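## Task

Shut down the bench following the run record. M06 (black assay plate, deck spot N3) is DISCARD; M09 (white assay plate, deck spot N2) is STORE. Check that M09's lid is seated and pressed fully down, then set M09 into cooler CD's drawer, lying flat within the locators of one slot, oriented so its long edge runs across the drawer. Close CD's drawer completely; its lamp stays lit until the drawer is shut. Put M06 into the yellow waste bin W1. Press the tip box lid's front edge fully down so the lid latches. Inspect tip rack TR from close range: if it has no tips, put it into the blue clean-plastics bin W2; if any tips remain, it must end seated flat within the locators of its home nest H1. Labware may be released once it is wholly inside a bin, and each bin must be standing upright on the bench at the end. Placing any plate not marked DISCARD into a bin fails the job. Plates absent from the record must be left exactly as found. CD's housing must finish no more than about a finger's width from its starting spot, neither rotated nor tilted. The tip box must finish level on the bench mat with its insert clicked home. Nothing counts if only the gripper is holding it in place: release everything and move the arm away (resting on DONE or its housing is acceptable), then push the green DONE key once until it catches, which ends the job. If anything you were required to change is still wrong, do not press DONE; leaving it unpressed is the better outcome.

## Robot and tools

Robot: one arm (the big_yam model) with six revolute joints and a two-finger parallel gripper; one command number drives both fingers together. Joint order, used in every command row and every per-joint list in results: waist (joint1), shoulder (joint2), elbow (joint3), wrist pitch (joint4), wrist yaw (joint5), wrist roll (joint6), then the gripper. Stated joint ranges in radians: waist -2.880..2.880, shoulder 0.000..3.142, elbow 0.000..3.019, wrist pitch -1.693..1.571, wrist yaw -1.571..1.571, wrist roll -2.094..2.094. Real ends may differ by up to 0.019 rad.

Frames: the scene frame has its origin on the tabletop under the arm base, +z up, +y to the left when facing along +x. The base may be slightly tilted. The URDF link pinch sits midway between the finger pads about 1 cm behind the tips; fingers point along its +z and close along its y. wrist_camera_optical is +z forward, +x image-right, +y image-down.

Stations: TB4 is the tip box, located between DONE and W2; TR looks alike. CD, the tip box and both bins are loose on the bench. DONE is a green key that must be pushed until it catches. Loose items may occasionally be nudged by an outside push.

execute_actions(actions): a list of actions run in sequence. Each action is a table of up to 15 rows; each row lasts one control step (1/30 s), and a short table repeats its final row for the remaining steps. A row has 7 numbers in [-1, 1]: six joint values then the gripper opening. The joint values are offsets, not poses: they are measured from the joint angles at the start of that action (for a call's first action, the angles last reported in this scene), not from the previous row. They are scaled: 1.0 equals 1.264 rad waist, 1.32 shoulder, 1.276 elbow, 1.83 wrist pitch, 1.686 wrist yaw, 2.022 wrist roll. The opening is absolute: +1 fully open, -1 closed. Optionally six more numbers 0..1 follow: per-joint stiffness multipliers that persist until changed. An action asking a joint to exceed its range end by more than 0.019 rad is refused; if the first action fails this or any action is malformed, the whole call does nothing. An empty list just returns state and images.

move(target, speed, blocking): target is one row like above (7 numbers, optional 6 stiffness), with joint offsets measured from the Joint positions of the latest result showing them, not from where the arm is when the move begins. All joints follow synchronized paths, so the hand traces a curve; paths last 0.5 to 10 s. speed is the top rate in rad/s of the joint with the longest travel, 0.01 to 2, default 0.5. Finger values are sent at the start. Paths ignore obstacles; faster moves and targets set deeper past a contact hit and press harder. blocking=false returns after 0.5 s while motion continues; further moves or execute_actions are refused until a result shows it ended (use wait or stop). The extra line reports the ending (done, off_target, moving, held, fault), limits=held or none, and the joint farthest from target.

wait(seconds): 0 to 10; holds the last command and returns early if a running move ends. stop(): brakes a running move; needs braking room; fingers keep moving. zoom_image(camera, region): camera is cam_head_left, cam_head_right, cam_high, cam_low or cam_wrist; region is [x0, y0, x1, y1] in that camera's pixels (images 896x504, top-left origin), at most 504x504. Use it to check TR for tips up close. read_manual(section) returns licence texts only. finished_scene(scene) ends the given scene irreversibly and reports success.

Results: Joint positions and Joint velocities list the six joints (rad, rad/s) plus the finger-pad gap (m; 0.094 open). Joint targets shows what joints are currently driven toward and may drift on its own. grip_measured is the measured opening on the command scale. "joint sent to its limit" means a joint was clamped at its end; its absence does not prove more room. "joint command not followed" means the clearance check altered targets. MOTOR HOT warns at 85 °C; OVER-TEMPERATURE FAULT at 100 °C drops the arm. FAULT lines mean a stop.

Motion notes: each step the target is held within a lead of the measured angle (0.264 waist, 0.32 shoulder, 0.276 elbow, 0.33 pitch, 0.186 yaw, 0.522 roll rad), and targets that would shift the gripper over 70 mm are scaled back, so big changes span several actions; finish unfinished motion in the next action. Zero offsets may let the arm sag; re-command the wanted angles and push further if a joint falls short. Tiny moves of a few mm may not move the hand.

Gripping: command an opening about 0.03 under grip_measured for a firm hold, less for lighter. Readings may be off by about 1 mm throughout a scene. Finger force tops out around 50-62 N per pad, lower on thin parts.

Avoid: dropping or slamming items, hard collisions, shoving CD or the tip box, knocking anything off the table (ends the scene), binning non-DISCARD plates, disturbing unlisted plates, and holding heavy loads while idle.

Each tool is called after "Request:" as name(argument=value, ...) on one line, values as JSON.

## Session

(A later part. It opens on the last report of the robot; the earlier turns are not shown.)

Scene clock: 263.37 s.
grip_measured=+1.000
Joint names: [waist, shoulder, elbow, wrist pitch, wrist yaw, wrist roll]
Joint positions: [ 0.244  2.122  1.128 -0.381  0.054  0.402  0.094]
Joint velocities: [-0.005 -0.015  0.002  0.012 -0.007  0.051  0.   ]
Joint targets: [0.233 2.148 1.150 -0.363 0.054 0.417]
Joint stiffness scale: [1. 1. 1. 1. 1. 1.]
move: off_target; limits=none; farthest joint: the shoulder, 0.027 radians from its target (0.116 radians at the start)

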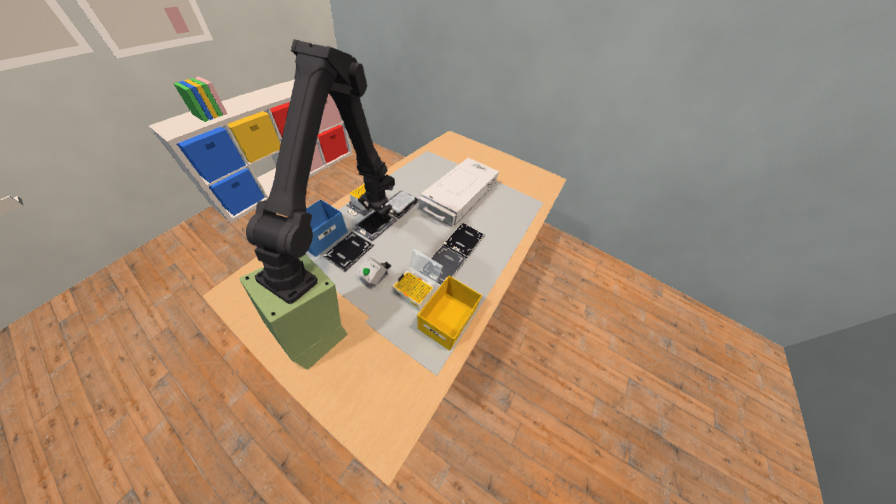

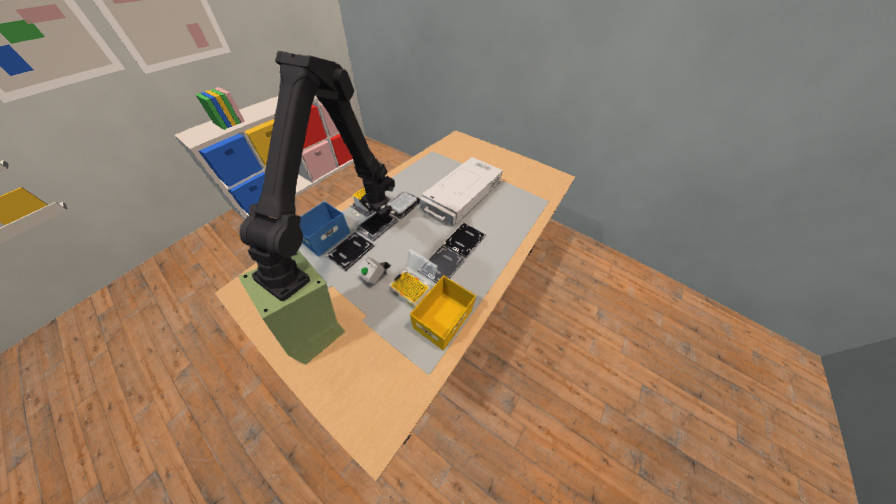

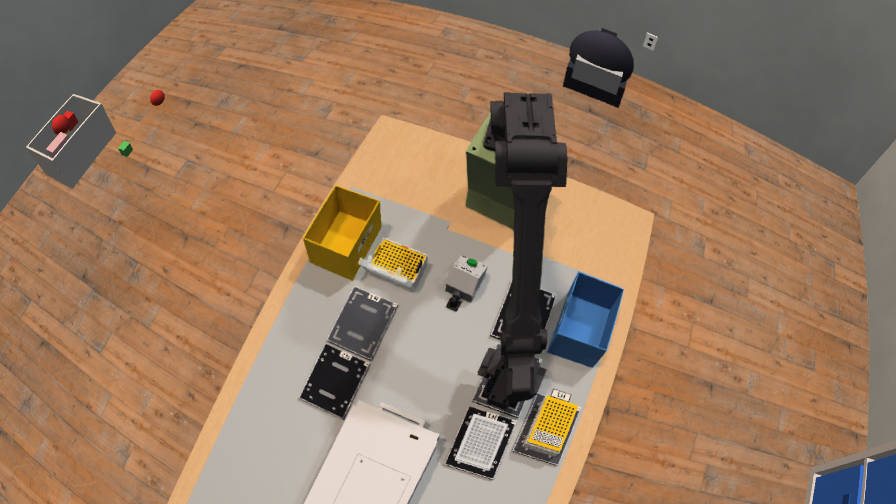

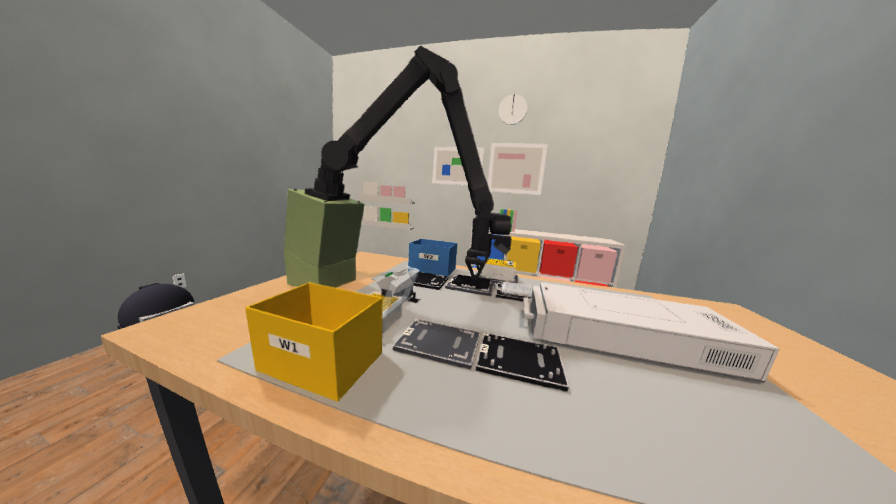

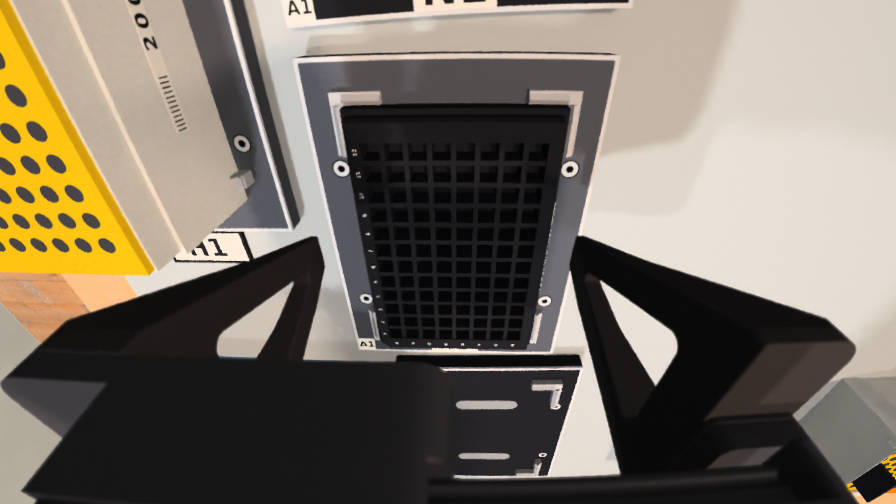

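Request:
move(target=[-0.015,0.028,-0.037,0.036,0,-0.01,1], speed=0.06)

Scene clock: 267.63 s.
grip_measured=+1.000
Joint names: [waist, shoulder, elbow, wrist pitch, wrist yaw, wrist roll]
Joint positions: [ 0.238  2.13   1.086 -0.333  0.054  0.396  0.094]
Joint velocities: [-0.015 -0.024 -0.007 -0.012 -0.037  0.037  0.   ]
Joint targets: [0.225 2.158 1.081 -0.315 0.054 0.382]
Joint stiffness scale: [1. 1. 1. 1. 1. 1.]
move: off_target; limits=none; farthest joint: the shoulder, 0.029 radians from its target (0.037 radians at the start)

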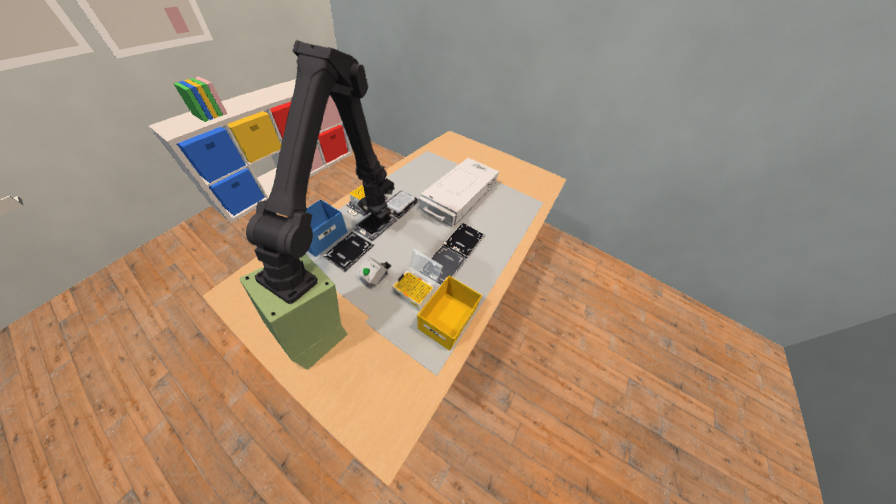

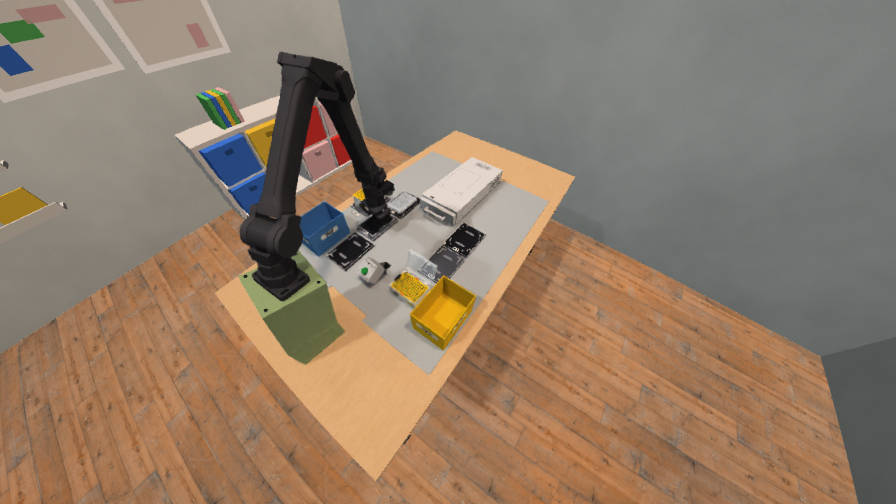

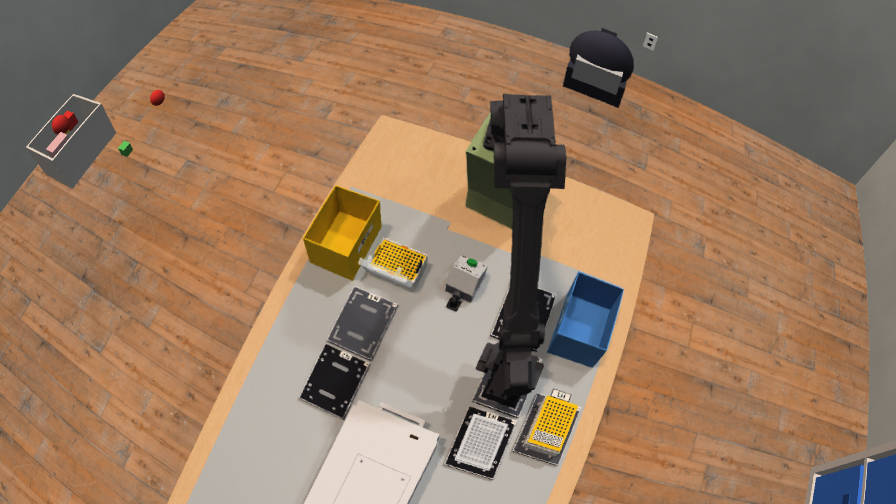

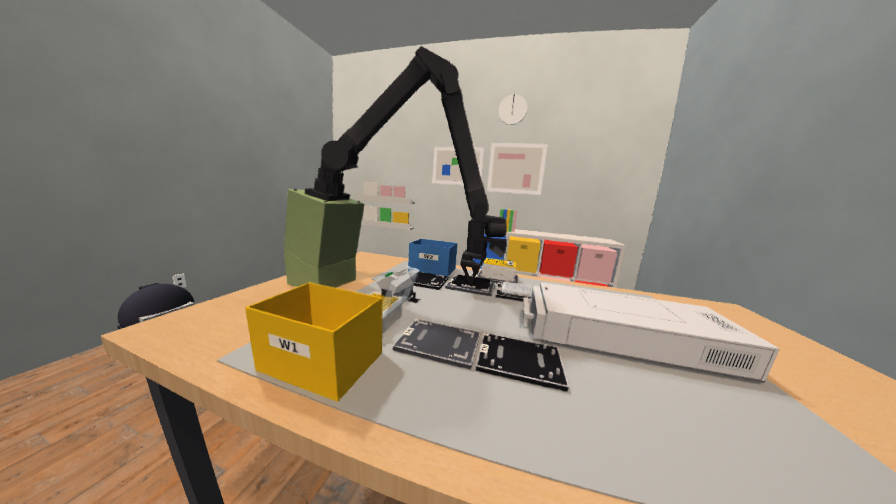

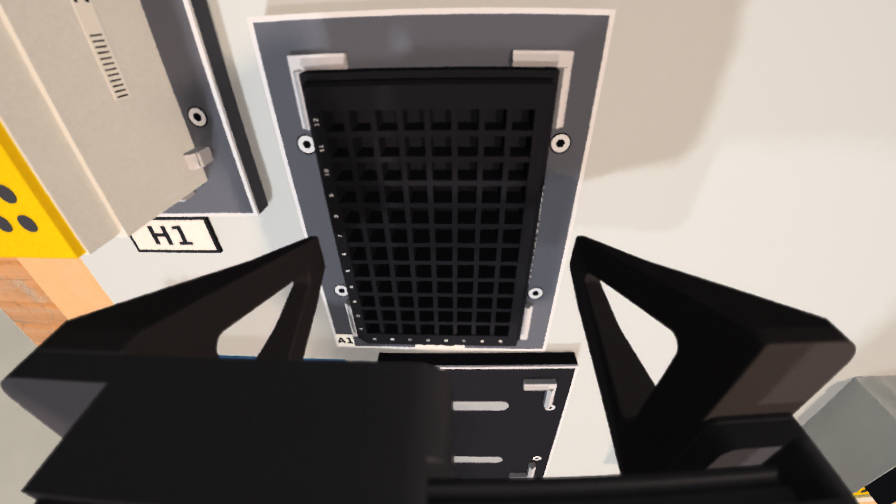

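Request:
move(target=[0.017,0.04,0.022,0.02,0,0,1], speed=0.05)

Scene clock: 271.40 s.
grip_measured=+1.000
Joint names: [waist, shoulder, elbow, wrist pitch, wrist yaw, wrist roll]
Joint positions: [ 0.249  2.154  1.094 -0.314  0.054  0.396  0.094]
Joint velocities: [ 0.005  0.005 -0.007  0.002  0.095 -0.022  0.   ]
Joint targets: [0.259 2.183 1.114 -0.297 0.054 0.396]
Joint stiffness scale: [1. 1. 1. 1. 1. 1.]
move: off_target; limits=none; farthest joint: the shoulder, 0.029 radians from its target (0.053 radians at the start)

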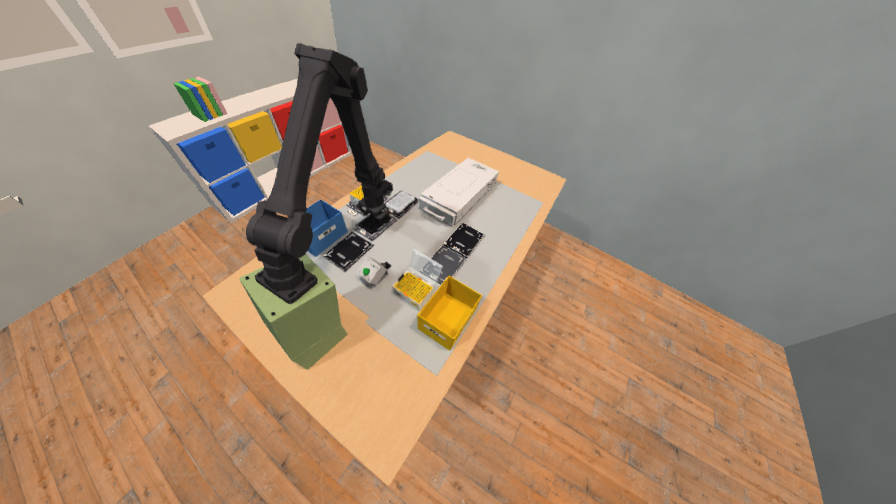

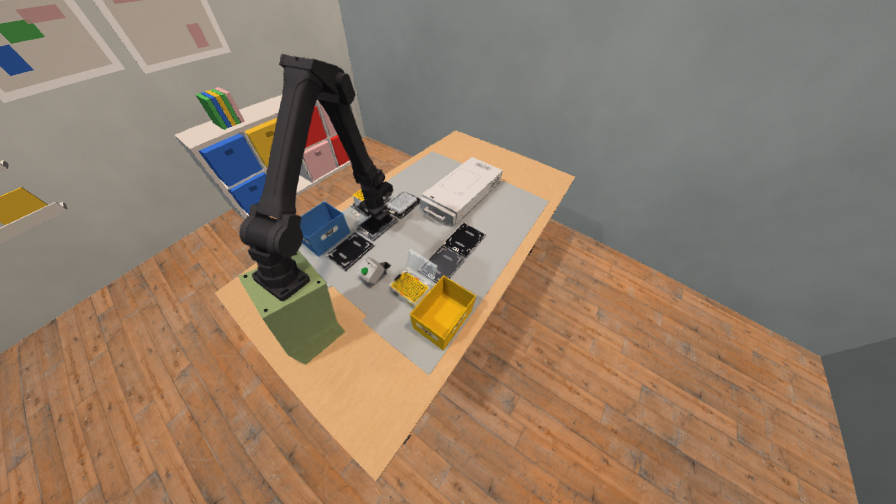

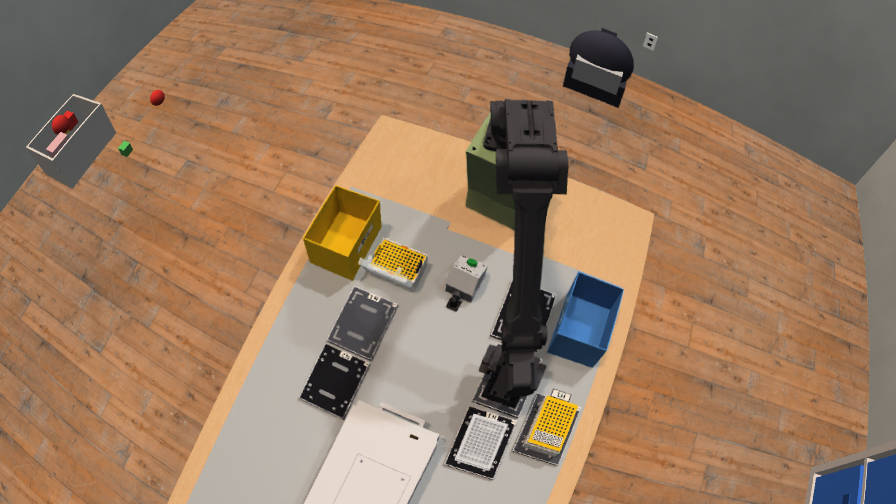

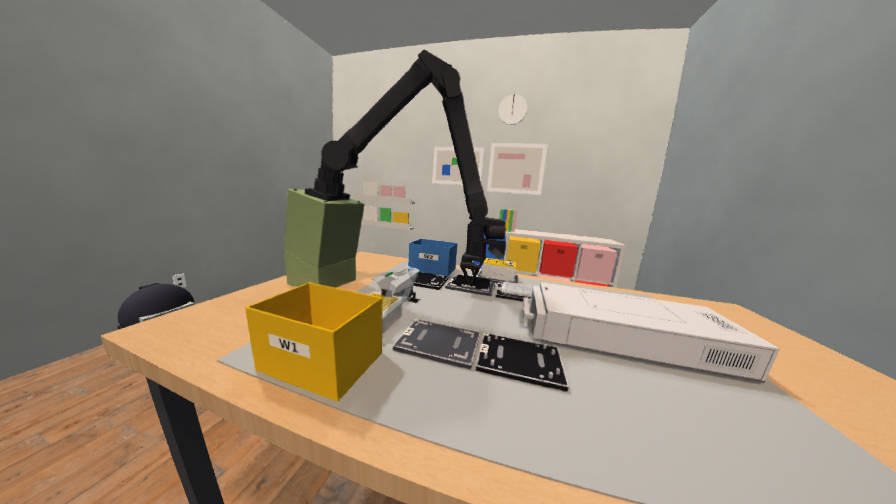

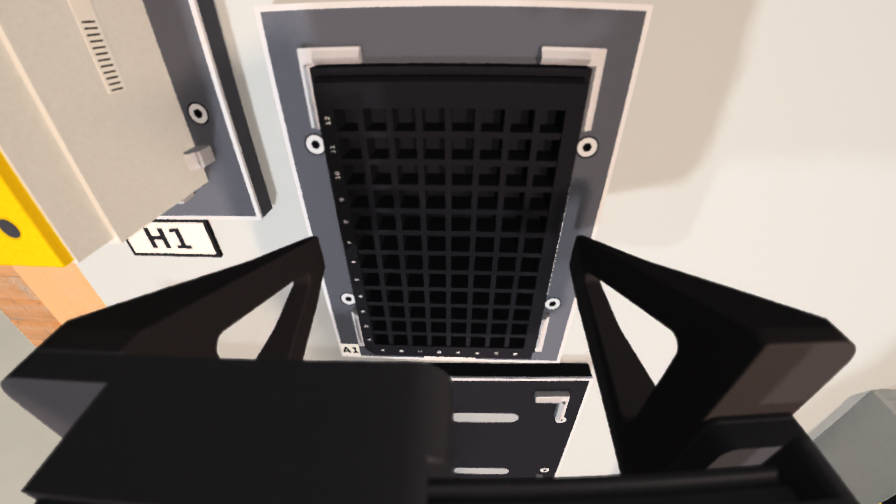

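Good. About 16 mm more; lower 13 mm and grip.

Request:
move(target=[0,0.043,0.022,0.021,0,0,1], speed=0.05)

Request:
move(target=[0,0.01,0.01,0,0,0,0.74], speed=0.05)

Scene clock: 275.53 s.
grip_measured=+1.000
Joint names: [waist, shoulder, elbow, wrist pitch, wrist yaw, wrist roll]
Joint positions: [ 0.249  2.181  1.103 -0.293  0.054  0.396  0.094]
Joint velocities: [-0.005 -0.005 -0.002  0.012 -0.007 -0.066  0.   ]
Joint targets: [0.249 2.211 1.122 -0.276 0.054 0.396]
Joint stiffness scale: [1. 1. 1. 1. 1. 1.]
move: off_target; limits=none; farthest joint: the shoulder, 0.030 radians from its target (0.057 radians at the start)

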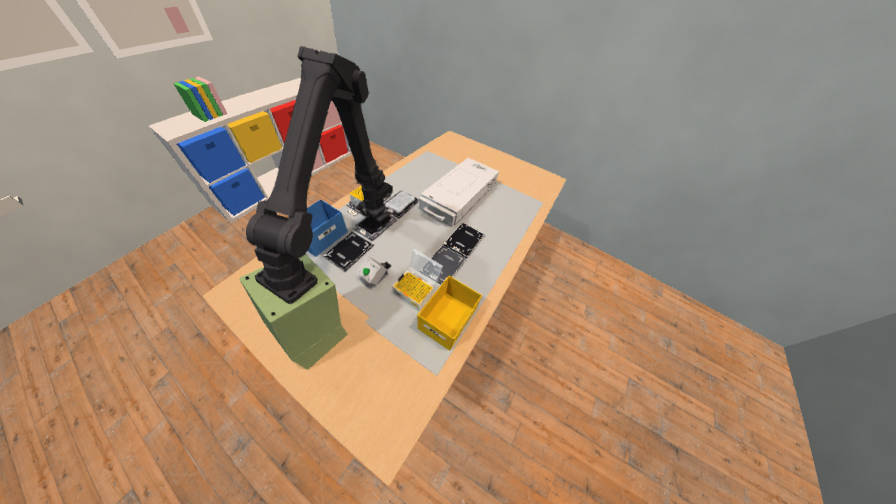

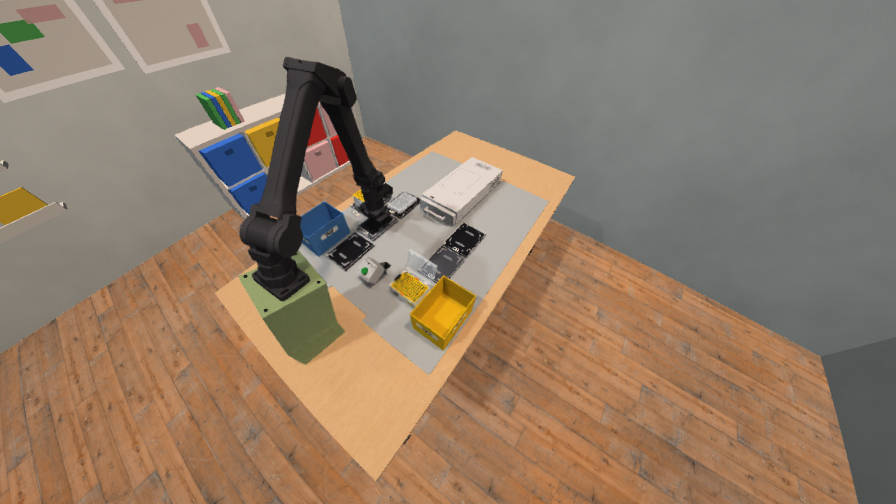

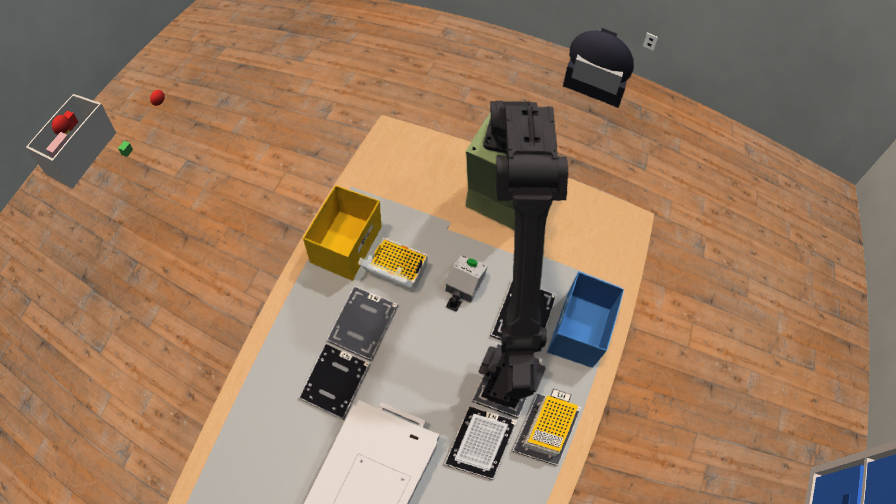

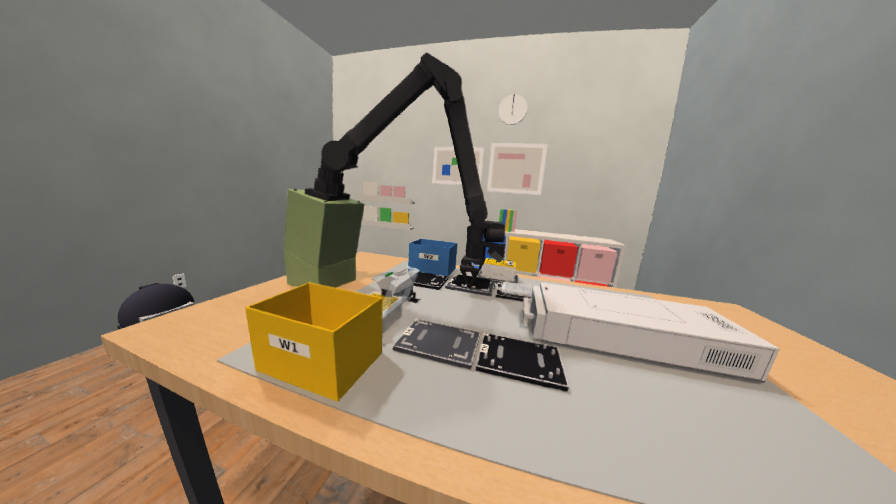

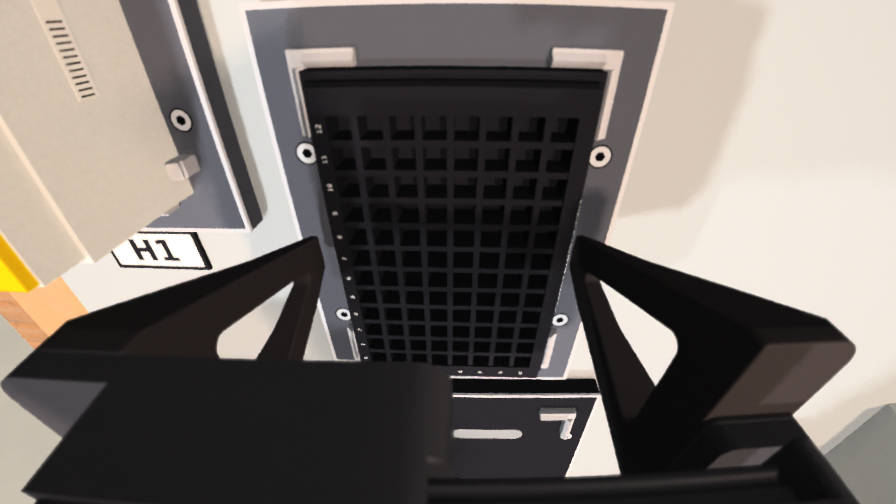

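Scene clock: 276.23 s.
grip_measured=+0.755
Joint names: [waist, shoulder, elbow, wrist pitch, wrist yaw, wrist roll]
Joint positions: [ 0.248  2.181  1.103 -0.293  0.059  0.396  0.082]
Joint velocities: [ 0.005 -0.005 -0.002  0.007 -0.022 -0.007  0.001]
Joint targets: [0.249 2.194 1.116 -0.293 0.054 0.396]
Joint stiffness scale: [1. 1. 1. 1. 1. 1.]
move: done; limits=none; farthest joint: the shoulder, 0.013 radians from its target (0.013 radians at the start)

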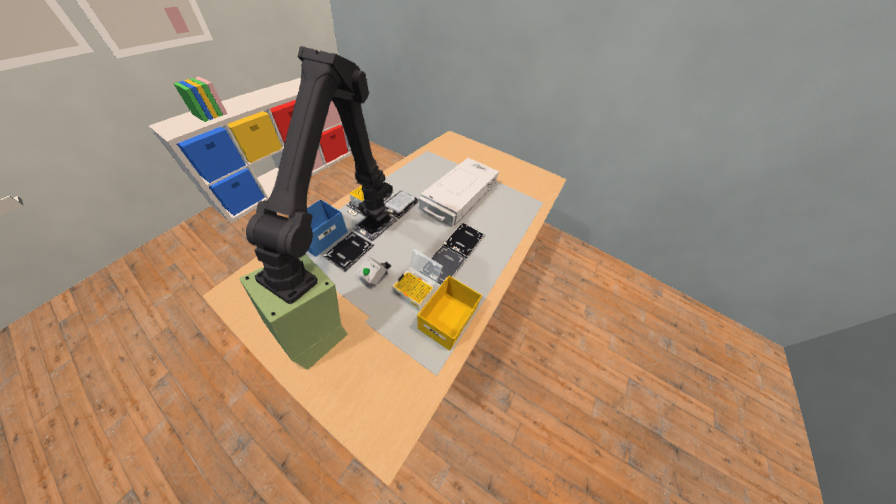

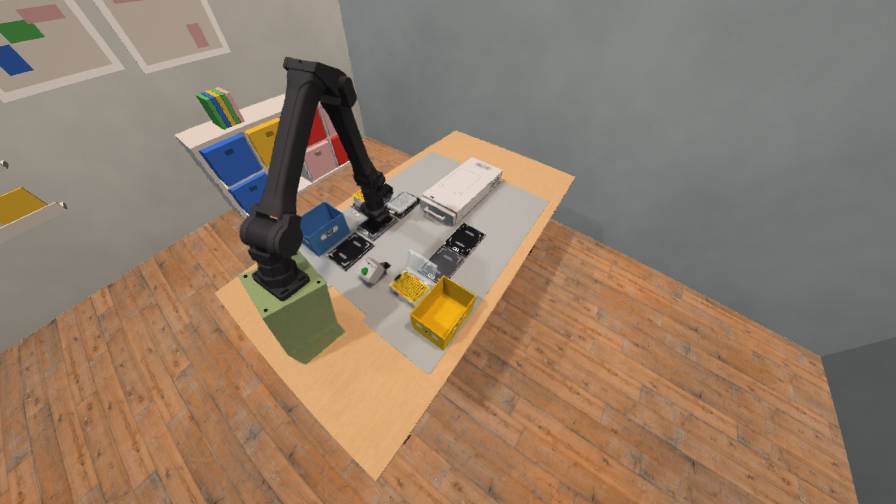

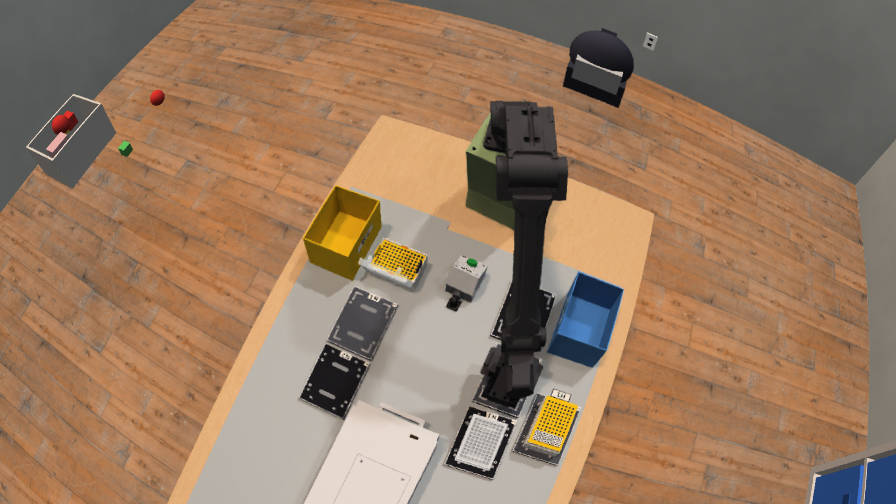

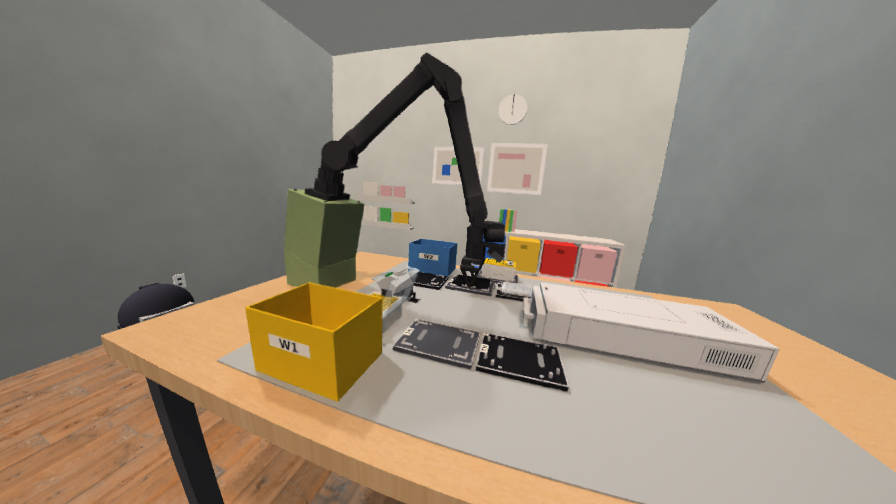

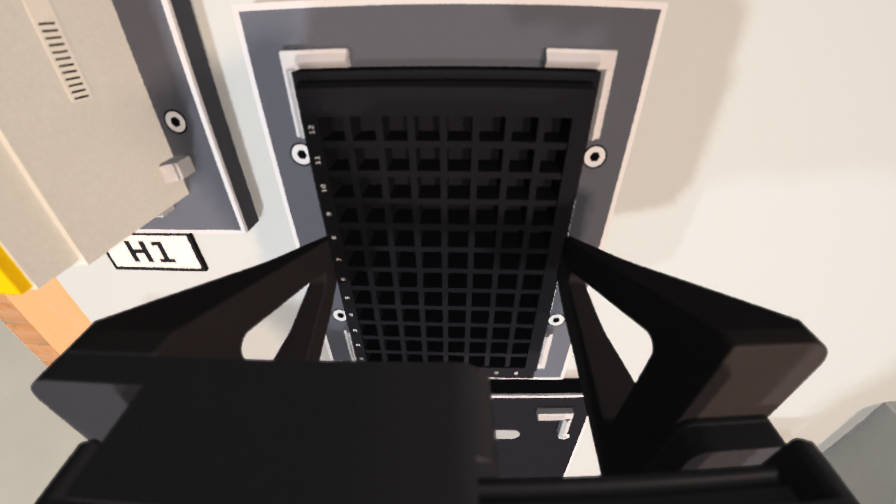

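Request:
execute_actions(actions=[])

Scene clock: 293.50 s.
grip_measured=+0.755
Joint names: [waist, shoulder, elbow, wrist pitch, wrist yaw, wrist roll]
Joint positions: [ 0.248  2.181  1.103 -0.293  0.059  0.396  0.082]
Joint velocities: [-0.005 -0.005  0.012  0.007 -0.007 -0.081  0.   ]
Joint targets: [0.249 2.194 1.116 -0.293 0.054 0.396]
Joint stiffness scale: [1. 1. 1. 1. 1. 1.]

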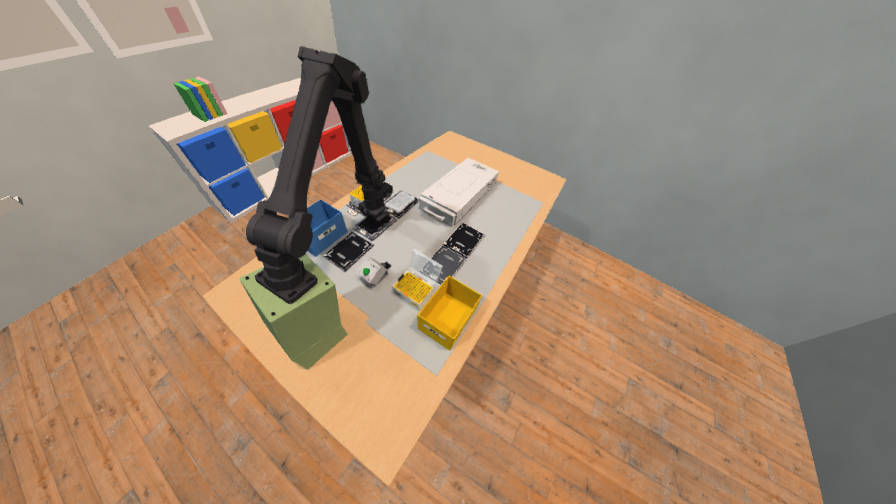

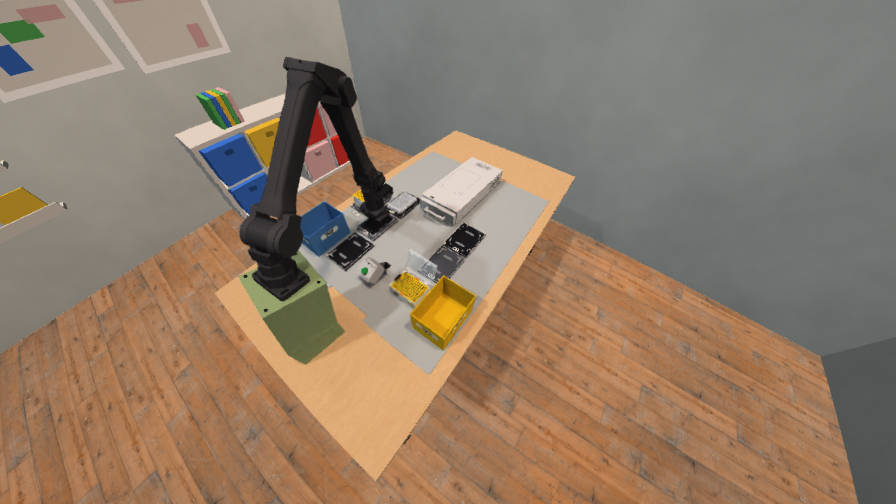

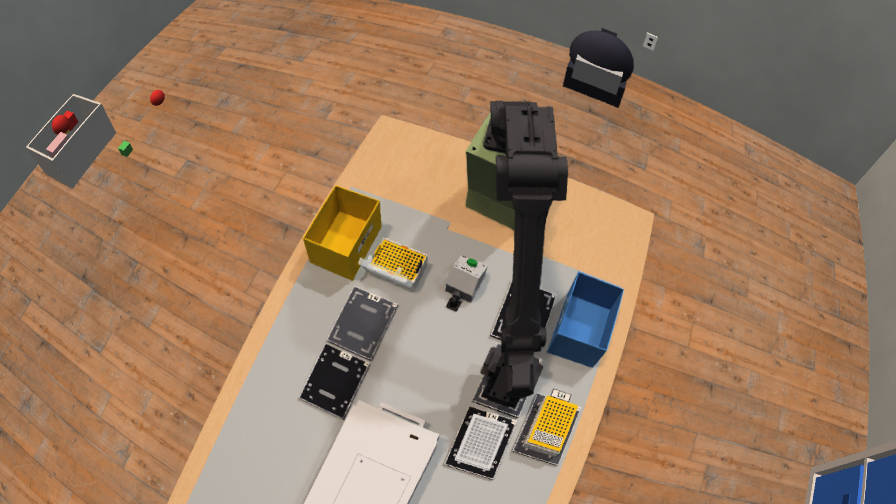

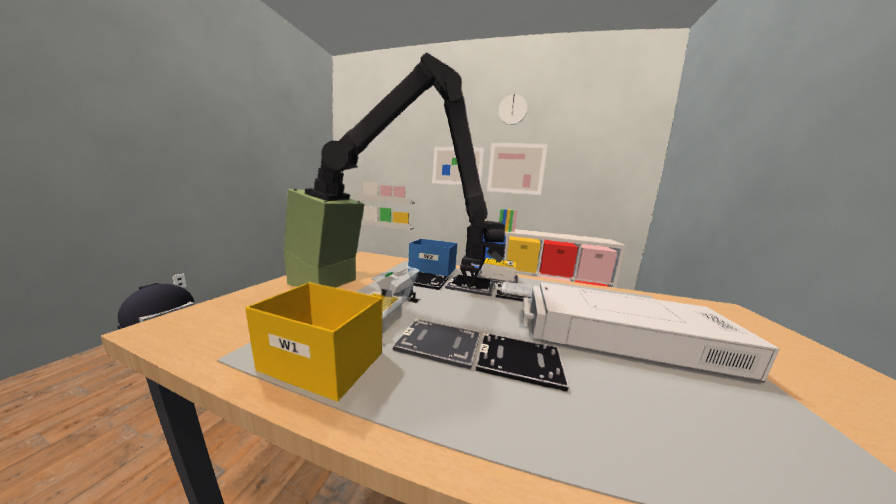

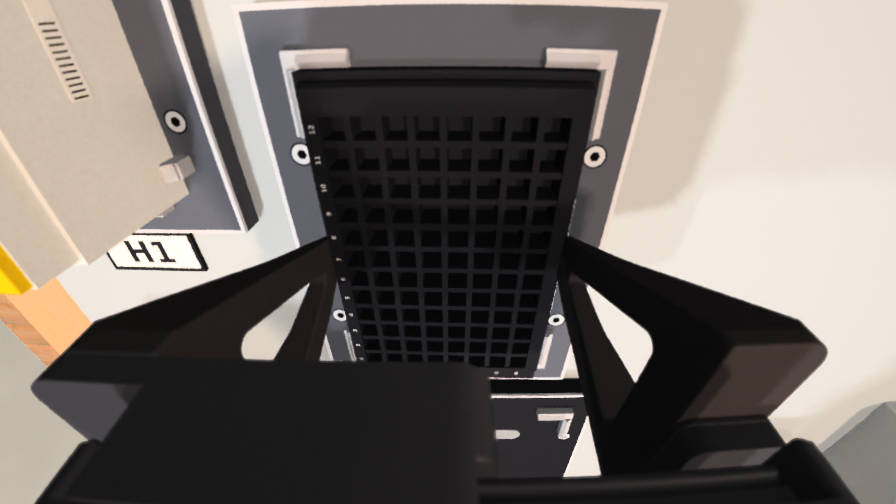

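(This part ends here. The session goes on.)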